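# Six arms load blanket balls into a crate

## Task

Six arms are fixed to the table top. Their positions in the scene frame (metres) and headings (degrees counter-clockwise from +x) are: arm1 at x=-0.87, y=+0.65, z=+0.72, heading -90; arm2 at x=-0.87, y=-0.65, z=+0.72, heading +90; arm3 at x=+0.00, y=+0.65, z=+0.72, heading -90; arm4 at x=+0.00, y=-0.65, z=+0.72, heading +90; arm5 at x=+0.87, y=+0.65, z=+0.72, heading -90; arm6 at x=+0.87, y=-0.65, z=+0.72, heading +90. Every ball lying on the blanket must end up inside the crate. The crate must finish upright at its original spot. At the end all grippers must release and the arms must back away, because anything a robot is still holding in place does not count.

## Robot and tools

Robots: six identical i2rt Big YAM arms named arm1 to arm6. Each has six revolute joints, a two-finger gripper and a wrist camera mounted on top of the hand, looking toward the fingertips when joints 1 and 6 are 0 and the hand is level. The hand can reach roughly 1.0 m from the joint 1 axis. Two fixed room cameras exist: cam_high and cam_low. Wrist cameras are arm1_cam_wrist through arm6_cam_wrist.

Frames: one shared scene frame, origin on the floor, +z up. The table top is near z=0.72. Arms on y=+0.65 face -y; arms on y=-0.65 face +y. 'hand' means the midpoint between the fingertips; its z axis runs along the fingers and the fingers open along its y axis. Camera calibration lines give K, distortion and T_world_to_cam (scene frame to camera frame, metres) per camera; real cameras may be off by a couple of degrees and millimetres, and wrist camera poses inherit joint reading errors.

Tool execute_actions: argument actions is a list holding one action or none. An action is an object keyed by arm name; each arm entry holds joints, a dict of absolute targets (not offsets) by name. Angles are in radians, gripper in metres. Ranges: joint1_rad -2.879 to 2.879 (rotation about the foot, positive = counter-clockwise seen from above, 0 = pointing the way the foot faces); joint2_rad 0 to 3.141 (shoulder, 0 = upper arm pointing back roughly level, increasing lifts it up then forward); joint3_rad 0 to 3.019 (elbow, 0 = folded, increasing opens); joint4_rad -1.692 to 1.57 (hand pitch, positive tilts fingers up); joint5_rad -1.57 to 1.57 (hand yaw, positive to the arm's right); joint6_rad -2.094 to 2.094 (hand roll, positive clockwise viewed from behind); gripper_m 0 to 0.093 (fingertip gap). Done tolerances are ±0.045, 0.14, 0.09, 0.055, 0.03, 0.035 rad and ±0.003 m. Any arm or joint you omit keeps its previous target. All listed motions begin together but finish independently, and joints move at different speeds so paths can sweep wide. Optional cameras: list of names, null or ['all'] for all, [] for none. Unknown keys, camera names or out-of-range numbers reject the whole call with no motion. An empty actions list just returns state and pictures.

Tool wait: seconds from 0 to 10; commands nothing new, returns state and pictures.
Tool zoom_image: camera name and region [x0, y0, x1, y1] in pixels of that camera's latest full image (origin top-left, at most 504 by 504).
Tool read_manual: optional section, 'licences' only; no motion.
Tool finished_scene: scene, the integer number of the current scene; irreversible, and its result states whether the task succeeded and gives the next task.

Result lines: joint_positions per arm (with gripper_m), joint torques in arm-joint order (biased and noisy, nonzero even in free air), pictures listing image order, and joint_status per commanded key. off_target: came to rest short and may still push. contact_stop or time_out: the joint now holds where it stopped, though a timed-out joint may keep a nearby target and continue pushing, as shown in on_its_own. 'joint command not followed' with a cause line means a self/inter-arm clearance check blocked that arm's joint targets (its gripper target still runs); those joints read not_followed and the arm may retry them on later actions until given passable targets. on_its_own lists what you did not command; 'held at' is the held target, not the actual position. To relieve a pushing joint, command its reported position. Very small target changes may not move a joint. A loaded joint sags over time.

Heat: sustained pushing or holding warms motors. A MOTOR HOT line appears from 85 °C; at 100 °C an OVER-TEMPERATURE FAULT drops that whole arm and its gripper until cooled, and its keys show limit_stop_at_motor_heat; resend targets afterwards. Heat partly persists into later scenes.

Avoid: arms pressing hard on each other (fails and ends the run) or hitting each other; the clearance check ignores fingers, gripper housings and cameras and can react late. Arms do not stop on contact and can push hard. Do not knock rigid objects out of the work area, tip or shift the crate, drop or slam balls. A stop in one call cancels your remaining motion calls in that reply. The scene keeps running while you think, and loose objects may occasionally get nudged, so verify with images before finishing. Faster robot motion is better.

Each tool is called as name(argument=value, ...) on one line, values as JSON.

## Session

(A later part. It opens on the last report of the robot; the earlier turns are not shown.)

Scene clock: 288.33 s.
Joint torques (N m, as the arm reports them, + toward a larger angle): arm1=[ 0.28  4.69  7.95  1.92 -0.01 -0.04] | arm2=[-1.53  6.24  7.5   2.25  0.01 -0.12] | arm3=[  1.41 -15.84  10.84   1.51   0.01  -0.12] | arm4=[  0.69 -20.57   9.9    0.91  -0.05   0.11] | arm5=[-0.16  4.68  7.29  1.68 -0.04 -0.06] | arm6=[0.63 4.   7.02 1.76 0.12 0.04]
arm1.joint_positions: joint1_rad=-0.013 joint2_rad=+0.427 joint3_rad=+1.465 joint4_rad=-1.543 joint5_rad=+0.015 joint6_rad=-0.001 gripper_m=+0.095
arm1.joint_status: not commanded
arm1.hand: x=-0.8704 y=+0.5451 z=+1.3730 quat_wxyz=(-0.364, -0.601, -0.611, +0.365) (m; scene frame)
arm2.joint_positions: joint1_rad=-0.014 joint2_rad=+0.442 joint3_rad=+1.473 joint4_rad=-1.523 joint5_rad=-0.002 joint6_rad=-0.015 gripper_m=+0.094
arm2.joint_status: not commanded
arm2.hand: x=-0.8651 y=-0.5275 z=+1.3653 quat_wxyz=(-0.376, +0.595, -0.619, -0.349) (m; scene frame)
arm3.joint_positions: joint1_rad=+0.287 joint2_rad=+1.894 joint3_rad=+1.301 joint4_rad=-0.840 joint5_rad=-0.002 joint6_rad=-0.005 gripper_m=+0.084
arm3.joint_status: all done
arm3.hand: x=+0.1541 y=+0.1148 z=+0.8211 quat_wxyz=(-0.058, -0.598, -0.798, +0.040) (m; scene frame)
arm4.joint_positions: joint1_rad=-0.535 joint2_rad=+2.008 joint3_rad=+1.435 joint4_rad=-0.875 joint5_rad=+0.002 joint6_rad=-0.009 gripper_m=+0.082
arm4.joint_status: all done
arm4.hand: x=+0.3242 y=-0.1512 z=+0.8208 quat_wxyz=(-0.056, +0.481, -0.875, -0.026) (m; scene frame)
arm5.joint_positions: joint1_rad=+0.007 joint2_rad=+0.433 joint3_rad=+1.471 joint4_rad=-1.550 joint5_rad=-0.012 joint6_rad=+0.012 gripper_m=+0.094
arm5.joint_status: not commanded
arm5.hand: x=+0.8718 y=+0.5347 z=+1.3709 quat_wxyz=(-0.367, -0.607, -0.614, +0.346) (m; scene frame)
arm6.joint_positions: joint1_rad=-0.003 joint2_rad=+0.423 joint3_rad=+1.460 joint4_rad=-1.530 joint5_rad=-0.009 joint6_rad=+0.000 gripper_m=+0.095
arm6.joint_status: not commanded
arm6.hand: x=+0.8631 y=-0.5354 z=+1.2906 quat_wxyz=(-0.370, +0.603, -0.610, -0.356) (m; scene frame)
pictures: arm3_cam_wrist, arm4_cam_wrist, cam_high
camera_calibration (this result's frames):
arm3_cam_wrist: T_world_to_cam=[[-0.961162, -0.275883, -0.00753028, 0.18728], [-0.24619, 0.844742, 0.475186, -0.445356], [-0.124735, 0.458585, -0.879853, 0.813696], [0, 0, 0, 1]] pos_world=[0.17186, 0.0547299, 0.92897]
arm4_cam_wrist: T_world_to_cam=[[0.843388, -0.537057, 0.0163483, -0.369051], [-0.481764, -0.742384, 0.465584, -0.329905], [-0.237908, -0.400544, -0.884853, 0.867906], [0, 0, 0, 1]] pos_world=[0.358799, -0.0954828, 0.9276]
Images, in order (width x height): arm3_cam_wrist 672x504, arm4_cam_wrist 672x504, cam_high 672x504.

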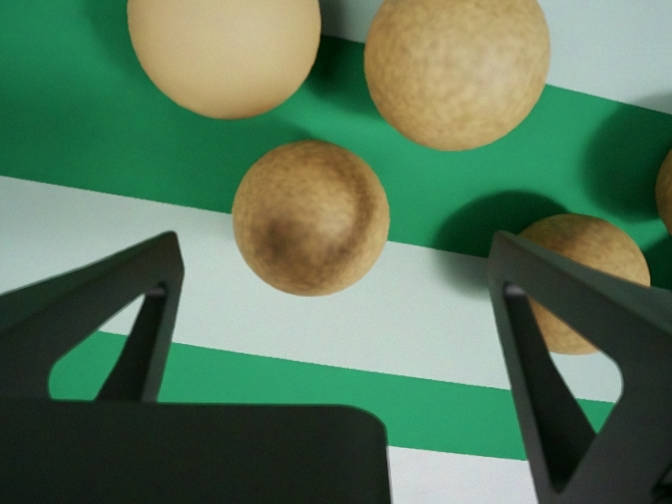

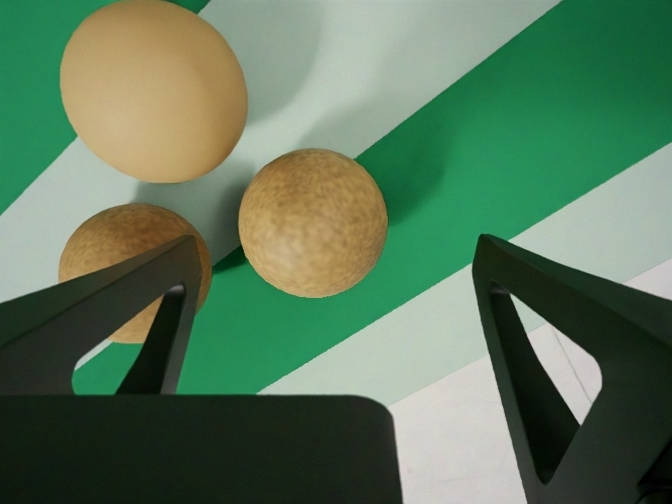

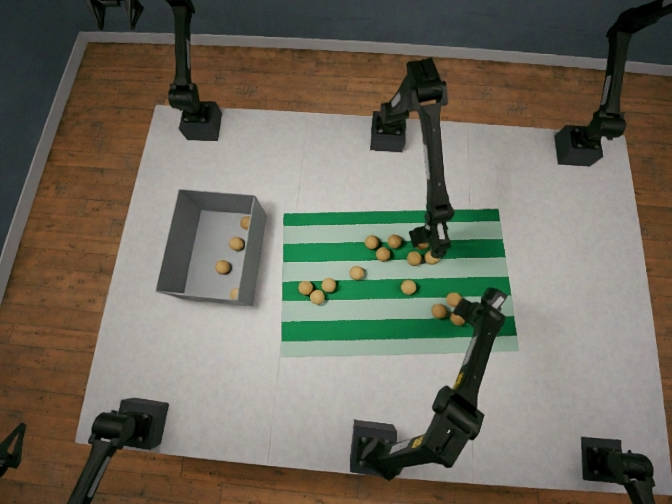

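execute_actions(actions=[{"arm3":{"joints":{"joint1_rad":0.305}},"arm4":{"joints":{"joint1_rad":-0.515}}}], cameras=[])

execute_actions(actions=[{"arm3":{"joints":{"joint2_rad":2.037}},"arm4":{"joints":{"joint2_rad":2.145}}}], cameras=["arm3_cam_wrist","arm4_cam_wrist"])

Scene clock: 305.33 s.
Joint torques (N m, as the arm reports them, + toward a larger angle): arm1=[ 0.18  4.64  7.9   1.94  0.   -0.04] | arm2=[-1.51  6.3   7.5   2.24  0.01 -0.12] | arm3=[  2.71 -16.01  10.92   1.4    0.02  -0.09] | arm4=[ -0.05 -20.31   9.81   0.86  -0.06   0.11] | arm5=[-0.22  4.65  7.29  1.68 -0.04 -0.07] | arm6=[0.84 4.25 7.18 1.86 0.1  0.03]
arm1.joint_positions: joint1_rad=-0.013 joint2_rad=+0.427 joint3_rad=+1.465 joint4_rad=-1.543 joint5_rad=+0.015 joint6_rad=-0.001 gripper_m=+0.095
arm1.joint_status: not commanded
arm1.hand: x=-0.8704 y=+0.5451 z=+1.3730 quat_wxyz=(-0.364, -0.601, -0.611, +0.365) (m; scene frame)
arm2.joint_positions: joint1_rad=-0.014 joint2_rad=+0.442 joint3_rad=+1.473 joint4_rad=-1.523 joint5_rad=-0.002 joint6_rad=-0.015 gripper_m=+0.094
arm2.joint_status: not commanded
arm2.hand: x=-0.8651 y=-0.5275 z=+1.3653 quat_wxyz=(-0.376, +0.595, -0.619, -0.349) (m; scene frame)
arm3.joint_positions: joint1_rad=+0.294 joint2_rad=+1.894 joint3_rad=+1.301 joint4_rad=-0.840 joint5_rad=-0.002 joint6_rad=-0.005 gripper_m=+0.084
arm3.joint_status: all done
arm3.hand: x=+0.1579 y=+0.1159 z=+0.8211 quat_wxyz=(-0.058, -0.595, -0.801, +0.040) (m; scene frame)
arm4.joint_positions: joint1_rad=-0.518 joint2_rad=+2.008 joint3_rad=+1.435 joint4_rad=-0.875 joint5_rad=+0.002 joint6_rad=-0.009 gripper_m=+0.082
arm4.joint_status: all done
arm4.hand: x=+0.3154 y=-0.1456 z=+0.8208 quat_wxyz=(-0.056, +0.488, -0.870, -0.027) (m; scene frame)
arm5.joint_positions: joint1_rad=+0.007 joint2_rad=+0.433 joint3_rad=+1.471 joint4_rad=-1.550 joint5_rad=-0.012 joint6_rad=+0.012 gripper_m=+0.094
arm5.joint_status: not commanded
arm5.hand: x=+0.8718 y=+0.5347 z=+1.3709 quat_wxyz=(-0.367, -0.607, -0.614, +0.346) (m; scene frame)
arm6.joint_positions: joint1_rad=-0.003 joint2_rad=+0.423 joint3_rad=+1.460 joint4_rad=-1.530 joint5_rad=-0.009 joint6_rad=+0.000 gripper_m=+0.095
arm6.joint_status: not commanded
arm6.hand: x=+0.8631 y=-0.5354 z=+1.2906 quat_wxyz=(-0.370, +0.603, -0.610, -0.356) (m; scene frame)
pictures: none
No camera images: the call's "cameras" was empty. Leave "cameras" out to get every camera's image.

Scene clock: 306.40 s.
Joint torques (N m, as the arm reports them, + toward a larger angle): arm1=[ 0.14  4.87  7.96  1.98  0.02 -0.05] | arm2=[-1.47  6.24  7.51  2.25  0.01 -0.12] | arm3=[  2.5  -16.86   9.54   1.04   0.02  -0.12] | arm4=[  0.41 -19.8    8.63   0.42  -0.05   0.11] | arm5=[-0.14  4.7   7.28  1.7  -0.04 -0.06] | arm6=[0.58 4.28 7.23 1.77 0.12 0.04]
arm1.joint_positions: joint1_rad=-0.013 joint2_rad=+0.427 joint3_rad=+1.465 joint4_rad=-1.543 joint5_rad=+0.015 joint6_rad=-0.001 gripper_m=+0.095
arm1.joint_status: not commanded
arm1.hand: x=-0.8704 y=+0.5451 z=+1.3730 quat_wxyz=(-0.364, -0.601, -0.611, +0.365) (m; scene frame)
arm2.joint_positions: joint1_rad=-0.014 joint2_rad=+0.442 joint3_rad=+1.473 joint4_rad=-1.523 joint5_rad=-0.002 joint6_rad=-0.015 gripper_m=+0.094
arm2.joint_status: not commanded
arm2.hand: x=-0.8651 y=-0.5275 z=+1.3653 quat_wxyz=(-0.376, +0.595, -0.619, -0.349) (m; scene frame)
arm3.joint_positions: joint1_rad=+0.294 joint2_rad=+2.038 joint3_rad=+1.301 joint4_rad=-0.840 joint5_rad=-0.002 joint6_rad=-0.005 gripper_m=+0.084
arm3.joint_status: all done
arm3.hand: x=+0.1518 y=+0.1375 z=+0.7454 quat_wxyz=(+0.000, -0.596, -0.803, -0.003) (m; scene frame)
arm4.joint_positions: joint1_rad=-0.518 joint2_rad=+2.140 joint3_rad=+1.437 joint4_rad=-0.874 joint5_rad=+0.002 joint6_rad=-0.009 gripper_m=+0.082
arm4.joint_status: all done
arm4.hand: x=+0.3042 y=-0.1642 z=+0.7471 quat_wxyz=(+0.001, +0.489, -0.872, +0.004) (m; scene frame)
arm5.joint_positions: joint1_rad=+0.007 joint2_rad=+0.433 joint3_rad=+1.471 joint4_rad=-1.550 joint5_rad=-0.012 joint6_rad=+0.012 gripper_m=+0.094
arm5.joint_status: not commanded
arm5.hand: x=+0.8718 y=+0.5347 z=+1.3709 quat_wxyz=(-0.367, -0.607, -0.614, +0.346) (m; scene frame)
arm6.joint_positions: joint1_rad=-0.003 joint2_rad=+0.423 joint3_rad=+1.460 joint4_rad=-1.530 joint5_rad=-0.009 joint6_rad=+0.000 gripper_m=+0.095
arm6.joint_status: not commanded
arm6.hand: x=+0.8631 y=-0.5354 z=+1.2906 quat_wxyz=(-0.370, +0.603, -0.610, -0.356) (m; scene frame)
pictures: arm3_cam_wrist, arm4_cam_wrist
camera_calibration (this result's frames):
arm3_cam_wrist: T_world_to_cam=[[-0.959288, -0.282337, -0.00729575, 0.191268], [-0.230812, 0.768815, 0.596364, -0.511332], [-0.162766, 0.573768, -0.802681, 0.66881], [0, 0, 0, 1]] pos_world=[0.174319, 0.0633796, 0.843177]
arm4_cam_wrist: T_world_to_cam=[[0.853422, -0.521008, 0.0148842, -0.357253], [-0.433386, -0.693452, 0.575587, -0.403696], [-0.289564, -0.497669, -0.817605, 0.742228], [0, 0, 0, 1]] pos_world=[0.344854, -0.0966918, 0.844529]
Images, in order (width x height): arm3_cam_wrist 672x504, arm4_cam_wrist 672x504.

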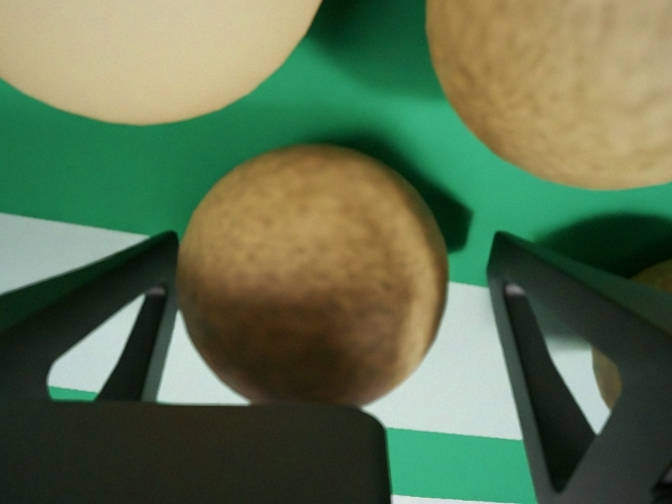

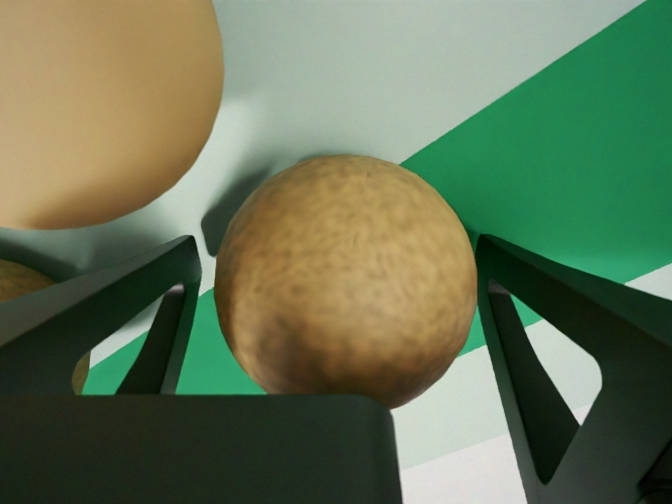

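execute_actions(actions=[{"arm3":{"joints":{"gripper_m":0.05}},"arm4":{"joints":{"gripper_m":0.05}}}], cameras=[])

execute_actions(actions=[{"arm3":{"joints":{"joint2_rad":1.4}},"arm4":{"joints":{"joint2_rad":1.4}}}], cameras=[])

execute_actions(actions=[{"arm3":{"joints":{"joint1_rad":-0.87,"joint3_rad":2.25,"joint4_rad":-1.0}},"arm4":{"joints":{"joint1_rad":0.86,"joint3_rad":2.204,"joint4_rad":-0.9}}}], cameras=[])

execute_actions(actions=[{"arm3":{"joints":{"joint2_rad":2.27}},"arm4":{"joints":{"joint2_rad":2.28}}}], cameras=["arm3_cam_wrist","arm4_cam_wrist"])

Scene clock: 321.53 s.
Joint torques (N m, as the arm reports them, + toward a larger angle): arm1=[ 0.34  4.6   7.94  1.99  0.01 -0.04] | arm2=[-1.49  6.31  7.5   2.25  0.01 -0.12] | arm3=[  2.54 -17.15   9.58   1.11  -0.01  -0.13] | arm4=[  0.46 -20.62   8.63   0.56  -0.03   0.11] | arm5=[-0.18  4.69  7.28  1.7  -0.04 -0.06] | arm6=[0.52 4.46 7.27 1.92 0.16 0.02]
arm1.joint_positions: joint1_rad=-0.013 joint2_rad=+0.427 joint3_rad=+1.465 joint4_rad=-1.543 joint5_rad=+0.015 joint6_rad=-0.001 gripper_m=+0.095
arm1.joint_status: not commanded
arm1.hand: x=-0.8704 y=+0.5451 z=+1.3730 quat_wxyz=(-0.364, -0.601, -0.611, +0.365) (m; scene frame)
arm2.joint_positions: joint1_rad=-0.014 joint2_rad=+0.442 joint3_rad=+1.473 joint4_rad=-1.523 joint5_rad=-0.002 joint6_rad=-0.015 gripper_m=+0.094
arm2.joint_status: not commanded
arm2.hand: x=-0.8651 y=-0.5275 z=+1.3653 quat_wxyz=(-0.376, +0.595, -0.619, -0.349) (m; scene frame)
arm3.joint_positions: joint1_rad=+0.294 joint2_rad=+2.038 joint3_rad=+1.301 joint4_rad=-0.840 joint5_rad=-0.002 joint6_rad=-0.005 gripper_m=+0.057
arm3.joint_status: gripper_m off_target (ended at +0.057, target +0.050)
arm3.hand: x=+0.1518 y=+0.1375 z=+0.7454 quat_wxyz=(+0.000, -0.596, -0.803, -0.003) (m; scene frame)
arm4.joint_positions: joint1_rad=-0.518 joint2_rad=+2.140 joint3_rad=+1.437 joint4_rad=-0.874 joint5_rad=+0.001 joint6_rad=-0.009 gripper_m=+0.057
arm4.joint_status: gripper_m off_target (ended at +0.057, target +0.050)
arm4.hand: x=+0.3041 y=-0.1642 z=+0.7471 quat_wxyz=(+0.001, +0.489, -0.872, +0.004) (m; scene frame)
arm5.joint_positions: joint1_rad=+0.007 joint2_rad=+0.433 joint3_rad=+1.471 joint4_rad=-1.550 joint5_rad=-0.012 joint6_rad=+0.012 gripper_m=+0.094
arm5.joint_status: not commanded
arm5.hand: x=+0.8718 y=+0.5347 z=+1.3709 quat_wxyz=(-0.367, -0.607, -0.614, +0.346) (m; scene frame)
arm6.joint_positions: joint1_rad=-0.003 joint2_rad=+0.423 joint3_rad=+1.460 joint4_rad=-1.530 joint5_rad=-0.009 joint6_rad=+0.000 gripper_m=+0.095
arm6.joint_status: not commanded
arm6.hand: x=+0.8631 y=-0.5354 z=+1.2906 quat_wxyz=(-0.370, +0.603, -0.610, -0.356) (m; scene frame)
pictures: none
No camera images: the call's "cameras" was empty. Leave "cameras" out to get every camera's image.

Scene clock: 323.23 s.
Joint torques (N m, as the arm reports them, + toward a larger angle): arm1=[ 0.26  4.83  7.94  1.93  0.02 -0.03] | arm2=[-1.51  6.29  7.51  2.24  0.01 -0.12] | arm3=[  2.39 -11.31  13.57   2.38   0.01  -0.14] | arm4=[  0.45 -14.08  12.14   1.76  -0.04   0.11] | arm5=[-0.2   4.64  7.26  1.69 -0.04 -0.06] | arm6=[0.46 3.85 7.18 1.71 0.15 0.05]
arm1.joint_positions: joint1_rad=-0.013 joint2_rad=+0.427 joint3_rad=+1.465 joint4_rad=-1.543 joint5_rad=+0.015 joint6_rad=-0.001 gripper_m=+0.095
arm1.joint_status: not commanded
arm1.hand: x=-0.8704 y=+0.5451 z=+1.3730 quat_wxyz=(-0.364, -0.601, -0.611, +0.365) (m; scene frame)
arm2.joint_positions: joint1_rad=-0.014 joint2_rad=+0.442 joint3_rad=+1.473 joint4_rad=-1.523 joint5_rad=-0.002 joint6_rad=-0.015 gripper_m=+0.094
arm2.joint_status: not commanded
arm2.hand: x=-0.8651 y=-0.5275 z=+1.3653 quat_wxyz=(-0.376, +0.595, -0.619, -0.349) (m; scene frame)
arm3.joint_positions: joint1_rad=+0.294 joint2_rad=+1.395 joint3_rad=+1.301 joint4_rad=-0.840 joint5_rad=-0.002 joint6_rad=-0.005 gripper_m=+0.057
arm3.joint_status: all done
arm3.hand: x=+0.1545 y=+0.1241 z=+1.0920 quat_wxyz=(-0.253, -0.566, -0.762, +0.187) (m; scene frame)
arm4.joint_positions: joint1_rad=-0.518 joint2_rad=+1.407 joint3_rad=+1.437 joint4_rad=-0.874 joint5_rad=+0.001 joint6_rad=-0.009 gripper_m=+0.057
arm4.joint_status: all done
arm4.hand: x=+0.3017 y=-0.1640 z=+1.1698 quat_wxyz=(-0.313, +0.458, -0.815, -0.169) (m; scene frame)
arm5.joint_positions: joint1_rad=+0.007 joint2_rad=+0.433 joint3_rad=+1.471 joint4_rad=-1.550 joint5_rad=-0.012 joint6_rad=+0.012 gripper_m=+0.094
arm5.joint_status: not commanded
arm5.hand: x=+0.8718 y=+0.5347 z=+1.3709 quat_wxyz=(-0.367, -0.607, -0.614, +0.346) (m; scene frame)
arm6.joint_positions: joint1_rad=-0.003 joint2_rad=+0.423 joint3_rad=+1.460 joint4_rad=-1.530 joint5_rad=-0.009 joint6_rad=+0.000 gripper_m=+0.095
arm6.joint_status: not commanded
arm6.hand: x=+0.8631 y=-0.5354 z=+1.2906 quat_wxyz=(-0.370, +0.603, -0.610, -0.356) (m; scene frame)
pictures: none
No camera images: the call's "cameras" was empty. Leave "cameras" out to get every camera's image.

Scene clock: 325.13 s.
Joint torques (N m, as the arm reports them, + toward a larger angle): arm1=[ 0.06  4.62  8.    1.91 -0.01 -0.04] | arm2=[-1.51  6.3   7.5   2.25  0.01 -0.12] | arm3=[ 1.42 -8.   11.17  2.04 -0.13 -0.13] | arm4=[ -0.05 -10.56  13.63   2.32   0.12   0.11] | arm5=[-0.13  4.66  7.29  1.67 -0.03 -0.06] | arm6=[0.55 4.42 7.23 1.87 0.17 0.  ]
arm1.joint_positions: joint1_rad=-0.013 joint2_rad=+0.427 joint3_rad=+1.465 joint4_rad=-1.543 joint5_rad=+0.015 joint6_rad=-0.001 gripper_m=+0.095
arm1.joint_status: not commanded
arm1.hand: x=-0.8704 y=+0.5451 z=+1.3730 quat_wxyz=(-0.364, -0.601, -0.611, +0.365) (m; scene frame)
arm2.joint_positions: joint1_rad=-0.014 joint2_rad=+0.442 joint3_rad=+1.473 joint4_rad=-1.523 joint5_rad=-0.002 joint6_rad=-0.015 gripper_m=+0.094
arm2.joint_status: not commanded
arm2.hand: x=-0.8651 y=-0.5275 z=+1.3653 quat_wxyz=(-0.376, +0.595, -0.619, -0.349) (m; scene frame)
arm3.joint_positions: joint1_rad=-0.866 joint2_rad=+1.390 joint3_rad=+2.228 joint4_rad=-0.986 joint5_rad=+0.002 joint6_rad=-0.005 gripper_m=+0.057
arm3.joint_status: all done
arm3.hand: x=-0.4014 y=+0.3181 z=+1.5701 quat_wxyz=(-0.223, -0.712, -0.259, +0.613) (m; scene frame)
arm4.joint_positions: joint1_rad=+0.864 joint2_rad=+1.396 joint3_rad=+2.159 joint4_rad=-0.902 joint5_rad=-0.002 joint6_rad=-0.009 gripper_m=+0.057
arm4.joint_status: all done
arm4.hand: x=-0.4019 y=-0.2804 z=+1.5690 quat_wxyz=(-0.241, +0.706, -0.271, -0.609) (m; scene frame)
arm5.joint_positions: joint1_rad=+0.007 joint2_rad=+0.433 joint3_rad=+1.471 joint4_rad=-1.550 joint5_rad=-0.012 joint6_rad=+0.012 gripper_m=+0.094
arm5.joint_status: not commanded
arm5.hand: x=+0.8718 y=+0.5347 z=+1.3709 quat_wxyz=(-0.367, -0.607, -0.614, +0.346) (m; scene frame)
arm6.joint_positions: joint1_rad=-0.003 joint2_rad=+0.423 joint3_rad=+1.460 joint4_rad=-1.530 joint5_rad=-0.009 joint6_rad=+0.000 gripper_m=+0.095
arm6.joint_status: not commanded
arm6.hand: x=+0.8631 y=-0.5354 z=+1.2906 quat_wxyz=(-0.370, +0.603, -0.610, -0.356) (m; scene frame)
pictures: none
No camera images: the call's "cameras" was empty. Leave "cameras" out to get every camera's image.

Scene clock: 327.27 s.
Joint torques (N m, as the arm reports them, + toward a larger angle): arm1=[ 0.23  4.89  7.86  1.91  0.03 -0.04] | arm2=[-1.51  6.28  7.49  2.24  0.01 -0.12] | arm3=[  1.56 -21.1   14.8    1.64  -0.13  -0.14] | arm4=[ -0.04 -25.23  13.65   1.68   0.12   0.1 ] | arm5=[-0.17  4.75  7.3   1.67 -0.05 -0.06] | arm6=[ 0.11  3.86  7.14  1.77  0.12 -0.01]
arm1.joint_positions: joint1_rad=-0.013 joint2_rad=+0.427 joint3_rad=+1.465 joint4_rad=-1.543 joint5_rad=+0.015 joint6_rad=-0.001 gripper_m=+0.095
arm1.joint_status: not commanded
arm1.hand: x=-0.8704 y=+0.5451 z=+1.3730 quat_wxyz=(-0.364, -0.601, -0.611, +0.365) (m; scene frame)
arm2.joint_positions: joint1_rad=-0.014 joint2_rad=+0.442 joint3_rad=+1.473 joint4_rad=-1.523 joint5_rad=-0.002 joint6_rad=-0.015 gripper_m=+0.094
arm2.joint_status: not commanded
arm2.hand: x=-0.8651 y=-0.5275 z=+1.3653 quat_wxyz=(-0.376, +0.595, -0.619, -0.349) (m; scene frame)
arm3.joint_positions: joint1_rad=-0.866 joint2_rad=+2.242 joint3_rad=+2.218 joint4_rad=-0.998 joint5_rad=+0.002 joint6_rad=-0.005 gripper_m=+0.057
arm3.joint_status: all done
arm3.hand: x=-0.6296 y=+0.1228 z=+0.9730 quat_wxyz=(-0.093, -0.904, -0.331, +0.254) (m; scene frame)
arm4.joint_positions: joint1_rad=+0.864 joint2_rad=+2.265 joint3_rad=+2.177 joint4_rad=-0.903 joint5_rad=-0.002 joint6_rad=-0.009 gripper_m=+0.057
arm4.joint_status: all done
arm4.hand: x=-0.6111 y=-0.0851 z=+0.9616 quat_wxyz=(-0.105, +0.895, -0.345, -0.264) (m; scene frame)
arm5.joint_positions: joint1_rad=+0.007 joint2_rad=+0.433 joint3_rad=+1.471 joint4_rad=-1.550 joint5_rad=-0.012 joint6_rad=+0.012 gripper_m=+0.094
arm5.joint_status: not commanded
arm5.hand: x=+0.8718 y=+0.5347 z=+1.3709 quat_wxyz=(-0.367, -0.607, -0.614, +0.346) (m; scene frame)
arm6.joint_positions: joint1_rad=-0.003 joint2_rad=+0.423 joint3_rad=+1.460 joint4_rad=-1.530 joint5_rad=-0.009 joint6_rad=+0.000 gripper_m=+0.095
arm6.joint_status: not commanded
arm6.hand: x=+0.8631 y=-0.5354 z=+1.2906 quat_wxyz=(-0.370, +0.603, -0.610, -0.356) (m; scene frame)
pictures: arm3_cam_wrist, arm4_cam_wrist
camera_calibration (this result's frames):
arm3_cam_wrist: T_world_to_cam=[[-0.642272, 0.76646, -0.00514042, -0.492125], [0.763203, 0.640133, 0.0880365, 0.320139], [0.070767, 0.0526202, -0.996104, 1.13192], [0, 0, 0, 1]] pos_world=[-0.640512, 0.1127, 1.09679]
arm4_cam_wrist: T_world_to_cam=[[0.675551, 0.737219, 0.0118063, 0.4632], [0.736619, -0.675524, 0.032556, 0.369746], [0.0319763, -0.0132965, -0.9994, 1.10452], [0, 0, 0, 1]] pos_world=[-0.620595, -0.0770214, 1.08635]
Images, in order (width x height): arm3_cam_wrist 672x504, arm4_cam_wrist 672x504.

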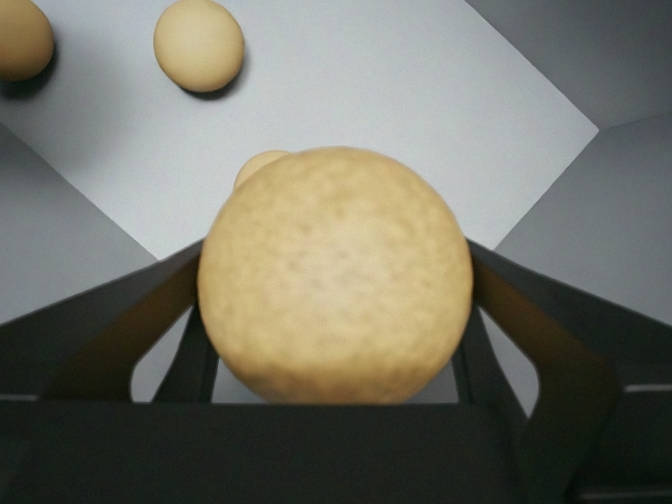

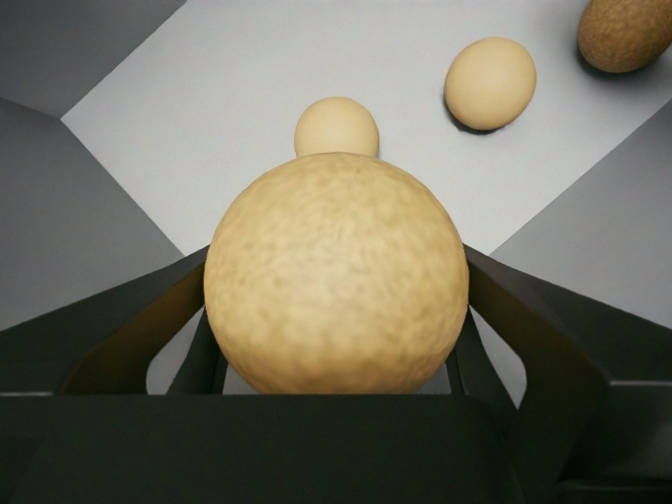

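Releasing and heading to the next pair.

execute_actions(actions=[{"arm3":{"joints":{"gripper_m":0.084}},"arm4":{"joints":{"gripper_m":0.084}}}], cameras=[])

execute_actions(actions=[{"arm3":{"joints":{"joint2_rad":1.4}},"arm4":{"joints":{"joint2_rad":1.4}}}], cameras=[])

execute_actions(actions=[{"arm3":{"joints":{"joint1_rad":0.104,"joint3_rad":1.28,"joint4_rad":-0.812}},"arm4":{"joints":{"joint1_rad":-0.42,"joint3_rad":1.628,"joint4_rad":-0.954}}}], cameras=[])

execute_actions(actions=[{"arm3":{"joints":{"joint2_rad":1.88}},"arm4":{"joints":{"joint2_rad":2.11}}}], cameras=["arm3_cam_wrist","arm4_cam_wrist","cam_high"])

Scene clock: 335.73 s.
Joint torques (N m, as the arm reports them, + toward a larger angle): arm1=[ 0.31  4.87  7.94  1.96  0.02 -0.03] | arm2=[-1.48  6.29  7.5   2.25  0.01 -0.12] | arm3=[  1.4  -20.76  14.73   1.8   -0.1   -0.13] | arm4=[ -0.06 -25.75  13.71   1.72   0.12   0.11] | arm5=[-0.19  4.68  7.29  1.69 -0.04 -0.06] | arm6=[0.57 4.11 7.21 1.66 0.12 0.01]
arm1.joint_positions: joint1_rad=-0.013 joint2_rad=+0.427 joint3_rad=+1.465 joint4_rad=-1.543 joint5_rad=+0.015 joint6_rad=-0.001 gripper_m=+0.095
arm1.joint_status: not commanded
arm1.hand: x=-0.8704 y=+0.5451 z=+1.3730 quat_wxyz=(-0.364, -0.601, -0.611, +0.365) (m; scene frame)
arm2.joint_positions: joint1_rad=-0.014 joint2_rad=+0.442 joint3_rad=+1.473 joint4_rad=-1.523 joint5_rad=-0.002 joint6_rad=-0.015 gripper_m=+0.094
arm2.joint_status: not commanded
arm2.hand: x=-0.8651 y=-0.5275 z=+1.3653 quat_wxyz=(-0.376, +0.595, -0.619, -0.349) (m; scene frame)
arm3.joint_positions: joint1_rad=-0.866 joint2_rad=+2.242 joint3_rad=+2.218 joint4_rad=-0.998 joint5_rad=+0.002 joint6_rad=-0.005 gripper_m=+0.084
arm3.joint_status: all done
arm3.hand: x=-0.6296 y=+0.1228 z=+0.9730 quat_wxyz=(-0.093, -0.904, -0.331, +0.254) (m; scene frame)
arm4.joint_positions: joint1_rad=+0.864 joint2_rad=+2.265 joint3_rad=+2.177 joint4_rad=-0.903 joint5_rad=-0.002 joint6_rad=-0.009 gripper_m=+0.084
arm4.joint_status: all done
arm4.hand: x=-0.6111 y=-0.0851 z=+0.9616 quat_wxyz=(-0.105, +0.895, -0.345, -0.264) (m; scene frame)
arm5.joint_positions: joint1_rad=+0.007 joint2_rad=+0.433 joint3_rad=+1.471 joint4_rad=-1.550 joint5_rad=-0.012 joint6_rad=+0.012 gripper_m=+0.094
arm5.joint_status: not commanded
arm5.hand: x=+0.8718 y=+0.5347 z=+1.3709 quat_wxyz=(-0.367, -0.607, -0.614, +0.346) (m; scene frame)
arm6.joint_positions: joint1_rad=-0.003 joint2_rad=+0.423 joint3_rad=+1.460 joint4_rad=-1.530 joint5_rad=-0.009 joint6_rad=+0.000 gripper_m=+0.095
arm6.joint_status: not commanded
arm6.hand: x=+0.8631 y=-0.5354 z=+1.2906 quat_wxyz=(-0.370, +0.603, -0.610, -0.356) (m; scene frame)
pictures: none
No camera images: the call's "cameras" was empty. Leave "cameras" out to get every camera's image.

Scene clock: 338.07 s.
Joint torques (N m, as the arm reports them, + toward a larger angle): arm1=[ 0.15  4.58  7.96  1.97  0.01 -0.04] | arm2=[-1.48  6.27  7.5   2.25  0.01 -0.12] | arm3=[ 1.14 -7.73 10.88  2.44 -0.14 -0.16] | arm4=[ 0.03 -9.82  9.73  2.12  0.13  0.11] | arm5=[-0.19  4.66  7.27  1.67 -0.04 -0.06] | arm6=[0.6  4.31 7.19 1.85 0.11 0.05]
arm1.joint_positions: joint1_rad=-0.013 joint2_rad=+0.427 joint3_rad=+1.465 joint4_rad=-1.543 joint5_rad=+0.015 joint6_rad=-0.001 gripper_m=+0.095
arm1.joint_status: not commanded
arm1.hand: x=-0.8704 y=+0.5451 z=+1.3730 quat_wxyz=(-0.364, -0.601, -0.611, +0.365) (m; scene frame)
arm2.joint_positions: joint1_rad=-0.014 joint2_rad=+0.442 joint3_rad=+1.473 joint4_rad=-1.523 joint5_rad=-0.002 joint6_rad=-0.015 gripper_m=+0.094
arm2.joint_status: not commanded
arm2.hand: x=-0.8651 y=-0.5275 z=+1.3653 quat_wxyz=(-0.376, +0.595, -0.619, -0.349) (m; scene frame)
arm3.joint_positions: joint1_rad=-0.866 joint2_rad=+1.386 joint3_rad=+2.231 joint4_rad=-0.998 joint5_rad=+0.002 joint6_rad=-0.005 gripper_m=+0.084
arm3.joint_status: all done
arm3.hand: x=-0.3990 y=+0.3202 z=+1.5706 quat_wxyz=(-0.222, -0.714, -0.260, +0.611) (m; scene frame)
arm4.joint_positions: joint1_rad=+0.864 joint2_rad=+1.391 joint3_rad=+2.197 joint4_rad=-0.898 joint5_rad=-0.002 joint6_rad=-0.009 gripper_m=+0.084
arm4.joint_status: all done
arm4.hand: x=-0.3934 y=-0.2883 z=+1.5917 quat_wxyz=(-0.248, +0.691, -0.265, -0.625) (m; scene frame)
arm5.joint_positions: joint1_rad=+0.007 joint2_rad=+0.433 joint3_rad=+1.471 joint4_rad=-1.550 joint5_rad=-0.012 joint6_rad=+0.012 gripper_m=+0.094
arm5.joint_status: not commanded
arm5.hand: x=+0.8718 y=+0.5347 z=+1.3709 quat_wxyz=(-0.367, -0.607, -0.614, +0.346) (m; scene frame)
arm6.joint_positions: joint1_rad=-0.003 joint2_rad=+0.423 joint3_rad=+1.460 joint4_rad=-1.530 joint5_rad=-0.009 joint6_rad=+0.000 gripper_m=+0.095
arm6.joint_status: not commanded
arm6.hand: x=+0.8631 y=-0.5354 z=+1.2906 quat_wxyz=(-0.370, +0.603, -0.610, -0.356) (m; scene frame)
pictures: none
No camera images: the call's "cameras" was empty. Leave "cameras" out to get every camera's image.

Scene clock: 339.80 s.
Joint torques (N m, as the arm reports them, + toward a larger angle): arm1=[ 0.23  4.84  7.9   1.96  0.01 -0.03] | arm2=[-1.52  6.22  7.5   2.24  0.01 -0.12] | arm3=[  1.32 -11.51  12.12   2.37   0.    -0.11] | arm4=[  0.84 -12.7   11.85   1.81  -0.05   0.11] | arm5=[-0.17  4.67  7.28  1.65 -0.04 -0.06] | arm6=[0.63 4.44 7.24 1.81 0.12 0.02]
arm1.joint_positions: joint1_rad=-0.013 joint2_rad=+0.427 joint3_rad=+1.465 joint4_rad=-1.543 joint5_rad=+0.015 joint6_rad=-0.001 gripper_m=+0.095
arm1.joint_status: not commanded
arm1.hand: x=-0.8704 y=+0.5451 z=+1.3730 quat_wxyz=(-0.364, -0.601, -0.611, +0.365) (m; scene frame)
arm2.joint_positions: joint1_rad=-0.014 joint2_rad=+0.442 joint3_rad=+1.473 joint4_rad=-1.523 joint5_rad=-0.002 joint6_rad=-0.015 gripper_m=+0.094
arm2.joint_status: not commanded
arm2.hand: x=-0.8651 y=-0.5275 z=+1.3653 quat_wxyz=(-0.376, +0.595, -0.619, -0.349) (m; scene frame)
arm3.joint_positions: joint1_rad=+0.109 joint2_rad=+1.398 joint3_rad=+1.277 joint4_rad=-0.820 joint5_rad=-0.002 joint6_rad=-0.005 gripper_m=+0.084
arm3.joint_status: all done
arm3.hand: x=+0.0547 y=+0.1058 z=+1.0806 quat_wxyz=(-0.232, -0.635, -0.707, +0.207) (m; scene frame)
arm4.joint_positions: joint1_rad=-0.425 joint2_rad=+1.395 joint3_rad=+1.624 joint4_rad=-0.950 joint5_rad=+0.002 joint6_rad=-0.009 gripper_m=+0.084
arm4.joint_status: all done
arm4.hand: x=+0.2579 y=-0.1317 z=+1.2664 quat_wxyz=(-0.354, +0.483, -0.772, -0.213) (m; scene frame)
arm5.joint_positions: joint1_rad=+0.007 joint2_rad=+0.433 joint3_rad=+1.471 joint4_rad=-1.550 joint5_rad=-0.012 joint6_rad=+0.012 gripper_m=+0.094
arm5.joint_status: not commanded
arm5.hand: x=+0.8718 y=+0.5347 z=+1.3709 quat_wxyz=(-0.367, -0.607, -0.614, +0.346) (m; scene frame)
arm6.joint_positions: joint1_rad=-0.003 joint2_rad=+0.423 joint3_rad=+1.460 joint4_rad=-1.530 joint5_rad=-0.009 joint6_rad=+0.000 gripper_m=+0.095
arm6.joint_status: not commanded
arm6.hand: x=+0.8631 y=-0.5354 z=+1.2906 quat_wxyz=(-0.370, +0.603, -0.610, -0.356) (m; scene frame)
pictures: none
No camera images: the call's "cameras" was empty. Leave "cameras" out to get every camera's image.

Scene clock: 341.60 s.
Joint torques (N m, as the arm reports them, + toward a larger angle): arm1=[ 0.11  4.98  7.94  1.98  0.02 -0.04] | arm2=[-1.5   6.31  7.51  2.25  0.01 -0.12] | arm3=[  1.06 -15.26  10.72   1.29   0.01  -0.12] | arm4=[  0.58 -22.43  10.42   0.49  -0.05   0.11] | arm5=[-0.25  4.62  7.28  1.68 -0.04 -0.06] | arm6=[0.92 4.58 7.24 1.73 0.09 0.03]
arm1.joint_positions: joint1_rad=-0.013 joint2_rad=+0.427 joint3_rad=+1.465 joint4_rad=-1.543 joint5_rad=+0.015 joint6_rad=-0.001 gripper_m=+0.095
arm1.joint_status: not commanded
arm1.hand: x=-0.8704 y=+0.5451 z=+1.3730 quat_wxyz=(-0.364, -0.601, -0.611, +0.365) (m; scene frame)
arm2.joint_positions: joint1_rad=-0.014 joint2_rad=+0.442 joint3_rad=+1.473 joint4_rad=-1.523 joint5_rad=-0.002 joint6_rad=-0.015 gripper_m=+0.094
arm2.joint_status: not commanded
arm2.hand: x=-0.8651 y=-0.5275 z=+1.3653 quat_wxyz=(-0.376, +0.595, -0.619, -0.349) (m; scene frame)
arm3.joint_positions: joint1_rad=+0.109 joint2_rad=+1.875 joint3_rad=+1.264 joint4_rad=-0.820 joint5_rad=-0.002 joint6_rad=-0.005 gripper_m=+0.084
arm3.joint_status: all done
arm3.hand: x=+0.0558 y=+0.1058 z=+0.8188 quat_wxyz=(-0.055, -0.667, -0.742, +0.046) (m; scene frame)
arm4.joint_positions: joint1_rad=-0.425 joint2_rad=+2.105 joint3_rad=+1.616 joint4_rad=-0.951 joint5_rad=+0.002 joint6_rad=-0.009 gripper_m=+0.084
arm4.joint_status: all done
arm4.hand: x=+0.2883 y=-0.0761 z=+0.8255 quat_wxyz=(-0.058, +0.528, -0.847, -0.031) (m; scene frame)
arm5.joint_positions: joint1_rad=+0.007 joint2_rad=+0.433 joint3_rad=+1.471 joint4_rad=-1.550 joint5_rad=-0.012 joint6_rad=+0.012 gripper_m=+0.094
arm5.joint_status: not commanded
arm5.hand: x=+0.8718 y=+0.5347 z=+1.3709 quat_wxyz=(-0.367, -0.607, -0.614, +0.346) (m; scene frame)
arm6.joint_positions: joint1_rad=-0.003 joint2_rad=+0.423 joint3_rad=+1.460 joint4_rad=-1.530 joint5_rad=-0.009 joint6_rad=+0.000 gripper_m=+0.095
arm6.joint_status: not commanded
arm6.hand: x=+0.8631 y=-0.5354 z=+1.2906 quat_wxyz=(-0.370, +0.603, -0.610, -0.356) (m; scene frame)
pictures: arm3_cam_wrist, arm4_cam_wrist, cam_high
camera_calibration (this result's frames):
arm3_cam_wrist: T_world_to_cam=[[-0.994834, -0.101196, -0.00804098, 0.0741219], [-0.092909, 0.875717, 0.473801, -0.471481], [-0.0409052, 0.472101, -0.880595, 0.798034], [0, 0, 0, 1]] pos_world=[0.0625779, 0.0436323, 0.92673]
arm4_cam_wrist: T_world_to_cam=[[0.897347, -0.441032, 0.016084, -0.306512], [-0.398496, -0.794062, 0.458984, -0.316067], [-0.189655, -0.418277, -0.888299, 0.881241], [0, 0, 0, 1]] pos_world=[0.316228, -0.017555, 0.932805]
Images, in order (width x height): arm3_cam_wrist 672x504, arm4_cam_wrist 672x504, cam_high 672x504.

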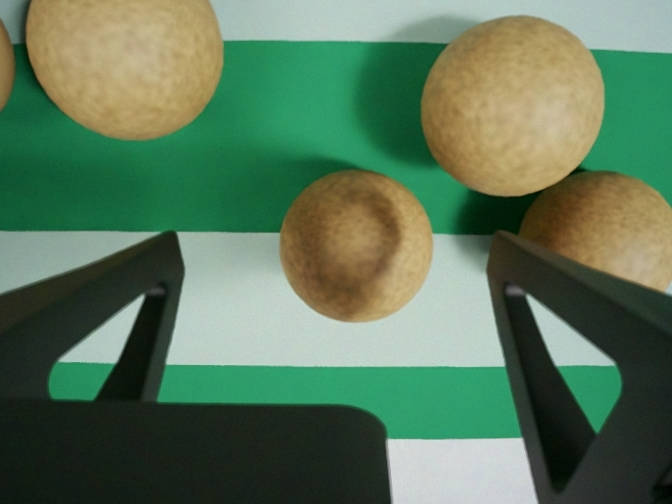

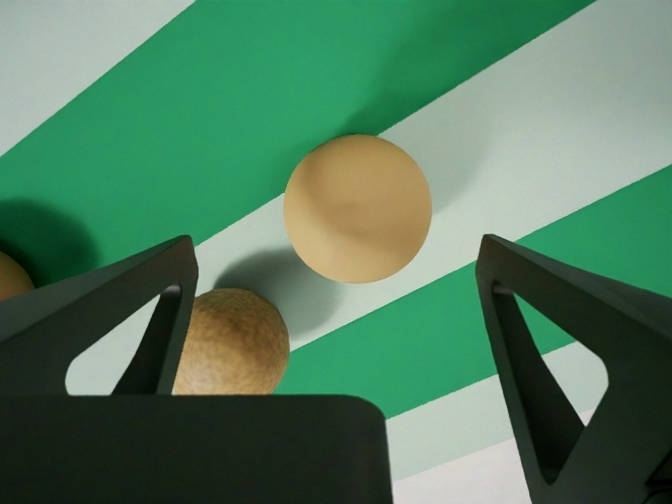

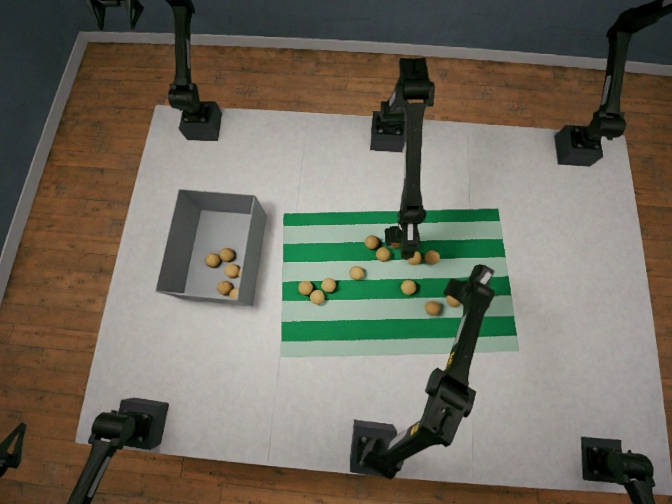

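execute_actions(actions=[{"arm3":{"joints":{"joint1_rad":0.082}},"arm4":{"joints":{"joint1_rad":-0.452}}}], cameras=[])

execute_actions(actions=[{"arm3":{"joints":{"joint2_rad":2.012}},"arm4":{"joints":{"joint2_rad":2.238}}}], cameras=["arm3_cam_wrist","arm4_cam_wrist"])

Scene clock: 352.70 s.
Joint torques (N m, as the arm reports them, + toward a larger angle): arm1=[ 0.31  4.79  7.86  1.98  0.02 -0.02] | arm2=[-1.5   6.23  7.51  2.24  0.01 -0.12] | arm3=[  1.2  -15.44  10.66   1.29   0.02  -0.11] | arm4=[  1.06 -21.95  10.49   0.6   -0.05   0.11] | arm5=[-0.18  4.68  7.27  1.68 -0.04 -0.06] | arm6=[0.46 4.16 7.1  1.83 0.13 0.  ]
arm1.joint_positions: joint1_rad=-0.013 joint2_rad=+0.427 joint3_rad=+1.465 joint4_rad=-1.543 joint5_rad=+0.015 joint6_rad=-0.001 gripper_m=+0.095
arm1.joint_status: not commanded
arm1.hand: x=-0.8704 y=+0.5451 z=+1.3730 quat_wxyz=(-0.364, -0.601, -0.611, +0.365) (m; scene frame)
arm2.joint_positions: joint1_rad=-0.014 joint2_rad=+0.442 joint3_rad=+1.473 joint4_rad=-1.523 joint5_rad=-0.002 joint6_rad=-0.015 gripper_m=+0.094
arm2.joint_status: not commanded
arm2.hand: x=-0.8651 y=-0.5275 z=+1.3653 quat_wxyz=(-0.376, +0.595, -0.619, -0.349) (m; scene frame)
arm3.joint_positions: joint1_rad=+0.090 joint2_rad=+1.875 joint3_rad=+1.264 joint4_rad=-0.820 joint5_rad=-0.002 joint6_rad=-0.005 gripper_m=+0.084
arm3.joint_status: all done
arm3.hand: x=+0.0456 y=+0.1048 z=+0.8188 quat_wxyz=(-0.054, -0.673, -0.736, +0.046) (m; scene frame)
arm4.joint_positions: joint1_rad=-0.452 joint2_rad=+2.105 joint3_rad=+1.616 joint4_rad=-0.951 joint5_rad=+0.002 joint6_rad=-0.009 gripper_m=+0.084
arm4.joint_status: all done
arm4.hand: x=+0.3039 y=-0.0842 z=+0.8256 quat_wxyz=(-0.058, +0.516, -0.854, -0.030) (m; scene frame)
arm5.joint_positions: joint1_rad=+0.007 joint2_rad=+0.433 joint3_rad=+1.471 joint4_rad=-1.550 joint5_rad=-0.012 joint6_rad=+0.012 gripper_m=+0.094
arm5.joint_status: not commanded
arm5.hand: x=+0.8718 y=+0.5347 z=+1.3709 quat_wxyz=(-0.367, -0.607, -0.614, +0.346) (m; scene frame)
arm6.joint_positions: joint1_rad=-0.003 joint2_rad=+0.423 joint3_rad=+1.460 joint4_rad=-1.530 joint5_rad=-0.009 joint6_rad=+0.000 gripper_m=+0.095
arm6.joint_status: not commanded
arm6.hand: x=+0.8631 y=-0.5354 z=+1.2906 quat_wxyz=(-0.370, +0.603, -0.610, -0.356) (m; scene frame)
pictures: none
No camera images: the call's "cameras" was empty. Leave "cameras" out to get every camera's image.

Scene clock: 353.77 s.
Joint torques (N m, as the arm reports them, + toward a larger angle): arm1=[ 0.17  4.78  7.89  1.9   0.   -0.03] | arm2=[-1.51  6.22  7.51  2.24  0.01 -0.12] | arm3=[  0.88 -16.53   9.51   1.09   0.03  -0.13] | arm4=[  0.28 -22.89   9.34   0.55  -0.06   0.11] | arm5=[-0.13  4.65  7.27  1.66 -0.04 -0.06] | arm6=[0.23 4.15 7.15 1.73 0.11 0.03]
arm1.joint_positions: joint1_rad=-0.013 joint2_rad=+0.427 joint3_rad=+1.465 joint4_rad=-1.543 joint5_rad=+0.015 joint6_rad=-0.001 gripper_m=+0.095
arm1.joint_status: not commanded
arm1.hand: x=-0.8704 y=+0.5451 z=+1.3730 quat_wxyz=(-0.364, -0.601, -0.611, +0.365) (m; scene frame)
arm2.joint_positions: joint1_rad=-0.014 joint2_rad=+0.442 joint3_rad=+1.473 joint4_rad=-1.523 joint5_rad=-0.002 joint6_rad=-0.015 gripper_m=+0.094
arm2.joint_status: not commanded
arm2.hand: x=-0.8651 y=-0.5275 z=+1.3653 quat_wxyz=(-0.376, +0.595, -0.619, -0.349) (m; scene frame)
arm3.joint_positions: joint1_rad=+0.090 joint2_rad=+2.013 joint3_rad=+1.264 joint4_rad=-0.820 joint5_rad=-0.002 joint6_rad=-0.005 gripper_m=+0.084
arm3.joint_status: all done
arm3.hand: x=+0.0441 y=+0.1264 z=+0.7474 quat_wxyz=(-0.003, -0.675, -0.738, -0.001) (m; scene frame)
arm4.joint_positions: joint1_rad=-0.452 joint2_rad=+2.231 joint3_rad=+1.618 joint4_rad=-0.952 joint5_rad=+0.002 joint6_rad=-0.009 gripper_m=+0.084
arm4.joint_status: all done
arm4.hand: x=+0.2946 y=-0.1026 z=+0.7495 quat_wxyz=(-0.005, +0.517, -0.856, +0.001) (m; scene frame)
arm5.joint_positions: joint1_rad=+0.007 joint2_rad=+0.433 joint3_rad=+1.471 joint4_rad=-1.550 joint5_rad=-0.012 joint6_rad=+0.012 gripper_m=+0.094
arm5.joint_status: not commanded
arm5.hand: x=+0.8718 y=+0.5347 z=+1.3709 quat_wxyz=(-0.367, -0.607, -0.614, +0.346) (m; scene frame)
arm6.joint_positions: joint1_rad=-0.003 joint2_rad=+0.423 joint3_rad=+1.460 joint4_rad=-1.530 joint5_rad=-0.009 joint6_rad=+0.000 gripper_m=+0.095
arm6.joint_status: not commanded
arm6.hand: x=+0.8631 y=-0.5354 z=+1.2906 quat_wxyz=(-0.370, +0.603, -0.610, -0.356) (m; scene frame)
pictures: arm3_cam_wrist, arm4_cam_wrist
camera_calibration (this result's frames):
arm3_cam_wrist: T_world_to_cam=[[-0.996595, -0.0820757, -0.0078854, 0.0615525], [-0.0708598, 0.803638, 0.590885, -0.536169], [-0.0421603, 0.589432, -0.806717, 0.654922], [0, 0, 0, 1]] pos_world=[0.0509619, 0.0499052, 0.845637]
arm4_cam_wrist: T_world_to_cam=[[0.885507, -0.46437, 0.0154363, -0.321082], [-0.390641, -0.726104, 0.565837, -0.375129], [-0.25155, -0.507083, -0.824372, 0.765], [0, 0, 0, 1]] pos_world=[0.330215, -0.0335654, 0.847864]
Images, in order (width x height): arm3_cam_wrist 672x504, arm4_cam_wrist 672x504.

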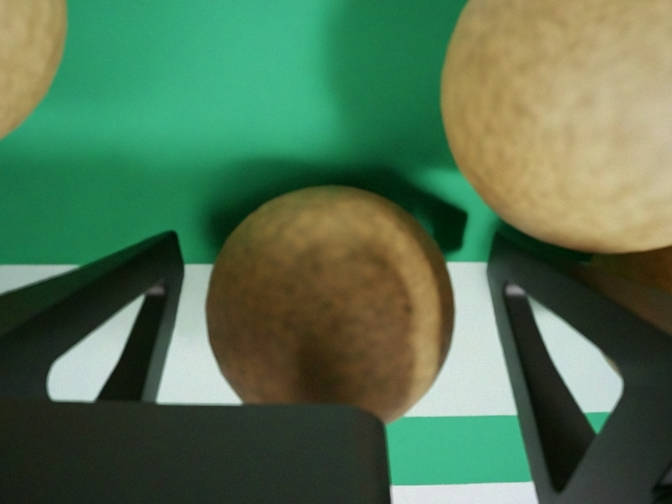

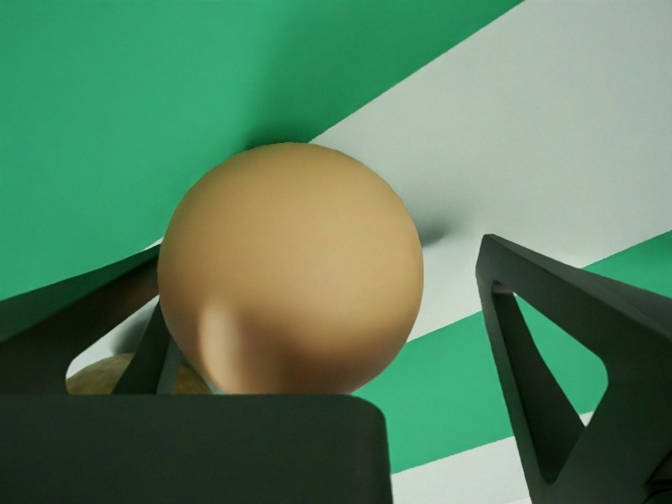

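execute_actions(actions=[{"arm3":{"joints":{"gripper_m":0.05}},"arm4":{"joints":{"gripper_m":0.05,"joint1_rad":-0.432}}}], cameras=["arm3_cam_wrist","arm4_cam_wrist"])

Scene clock: 359.57 s.
Joint torques (N m, as the arm reports them, + toward a larger angle): arm1=[ 0.21  4.89  7.99  1.96  0.02 -0.03] | arm2=[-1.48  6.27  7.5   2.24  0.01 -0.12] | arm3=[  1.11 -16.8    9.47   1.13  -0.01  -0.12] | arm4=[  0.35 -22.33   9.37   0.38  -0.03   0.1 ] | arm5=[-0.21  4.64  7.27  1.65 -0.04 -0.07] | arm6=[0.8  4.87 7.21 1.77 0.11 0.02]
arm1.joint_positions: joint1_rad=-0.013 joint2_rad=+0.427 joint3_rad=+1.465 joint4_rad=-1.543 joint5_rad=+0.015 joint6_rad=-0.001 gripper_m=+0.095
arm1.joint_status: not commanded
arm1.hand: x=-0.8704 y=+0.5451 z=+1.3730 quat_wxyz=(-0.364, -0.601, -0.611, +0.365) (m; scene frame)
arm2.joint_positions: joint1_rad=-0.014 joint2_rad=+0.442 joint3_rad=+1.473 joint4_rad=-1.523 joint5_rad=-0.002 joint6_rad=-0.015 gripper_m=+0.094
arm2.joint_status: not commanded
arm2.hand: x=-0.8651 y=-0.5275 z=+1.3653 quat_wxyz=(-0.376, +0.595, -0.619, -0.349) (m; scene frame)
arm3.joint_positions: joint1_rad=+0.090 joint2_rad=+2.013 joint3_rad=+1.264 joint4_rad=-0.820 joint5_rad=-0.001 joint6_rad=-0.005 gripper_m=+0.057
arm3.joint_status: gripper_m off_target (ended at +0.057, target +0.050)
arm3.hand: x=+0.0440 y=+0.1264 z=+0.7474 quat_wxyz=(-0.003, -0.675, -0.738, -0.001) (m; scene frame)
arm4.joint_positions: joint1_rad=-0.435 joint2_rad=+2.231 joint3_rad=+1.618 joint4_rad=-0.952 joint5_rad=+0.001 joint6_rad=-0.009 gripper_m=+0.057
arm4.joint_status: gripper_m off_target (ended at +0.057, target +0.050); the others done
arm4.hand: x=+0.2850 y=-0.0976 z=+0.7494 quat_wxyz=(-0.005, +0.525, -0.851, +0.001) (m; scene frame)
arm5.joint_positions: joint1_rad=+0.007 joint2_rad=+0.433 joint3_rad=+1.471 joint4_rad=-1.550 joint5_rad=-0.012 joint6_rad=+0.012 gripper_m=+0.094
arm5.joint_status: not commanded
arm5.hand: x=+0.8718 y=+0.5347 z=+1.3709 quat_wxyz=(-0.367, -0.607, -0.614, +0.346) (m; scene frame)
arm6.joint_positions: joint1_rad=-0.003 joint2_rad=+0.423 joint3_rad=+1.460 joint4_rad=-1.530 joint5_rad=-0.009 joint6_rad=+0.000 gripper_m=+0.095
arm6.joint_status: not commanded
arm6.hand: x=+0.8631 y=-0.5354 z=+1.2906 quat_wxyz=(-0.370, +0.603, -0.610, -0.356) (m; scene frame)
pictures: arm3_cam_wrist, arm4_cam_wrist
camera_calibration (this result's frames):
arm3_cam_wrist: T_world_to_cam=[[-0.996598, -0.0820746, -0.00750394, 0.0612019], [-0.070634, 0.803657, 0.590886, -0.536182], [-0.0424662, 0.589406, -0.80672, 0.654941], [0, 0, 0, 1]] pos_world=[0.0509338, 0.0499029, 0.845636]
arm4_cam_wrist: T_world_to_cam=[[0.89336, -0.449101, 0.0146859, -0.310468], [-0.377716, -0.732854, 0.565912, -0.379578], [-0.243389, -0.51111, -0.824335, 0.762353], [0, 0, 0, 1]] pos_world=[0.319535, -0.0279603, 0.847801]
Images, in order (width x height): arm3_cam_wrist 672x504, arm4_cam_wrist 672x504.

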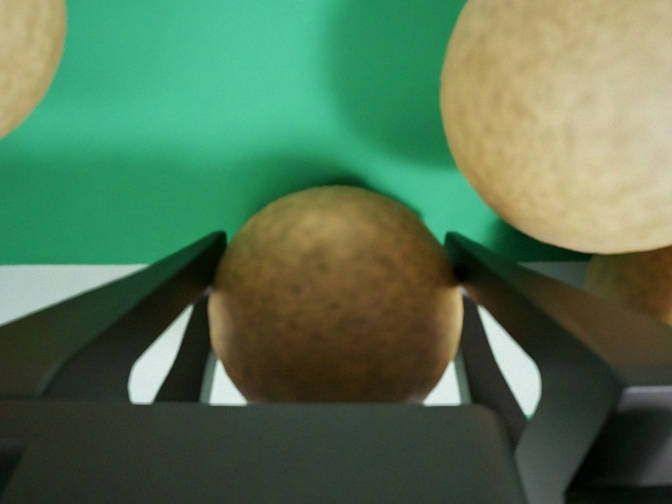

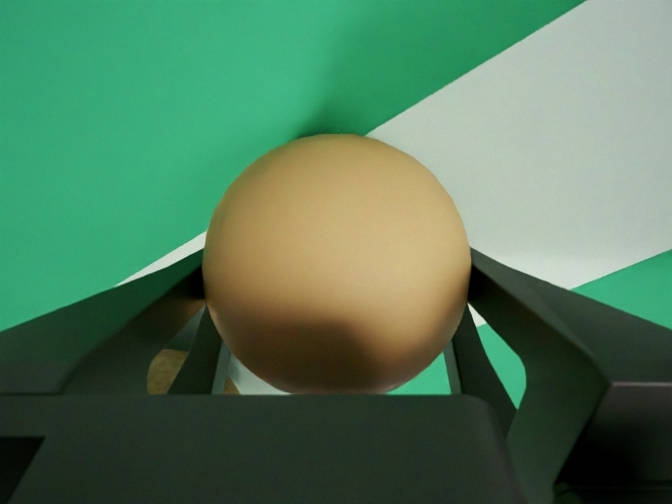

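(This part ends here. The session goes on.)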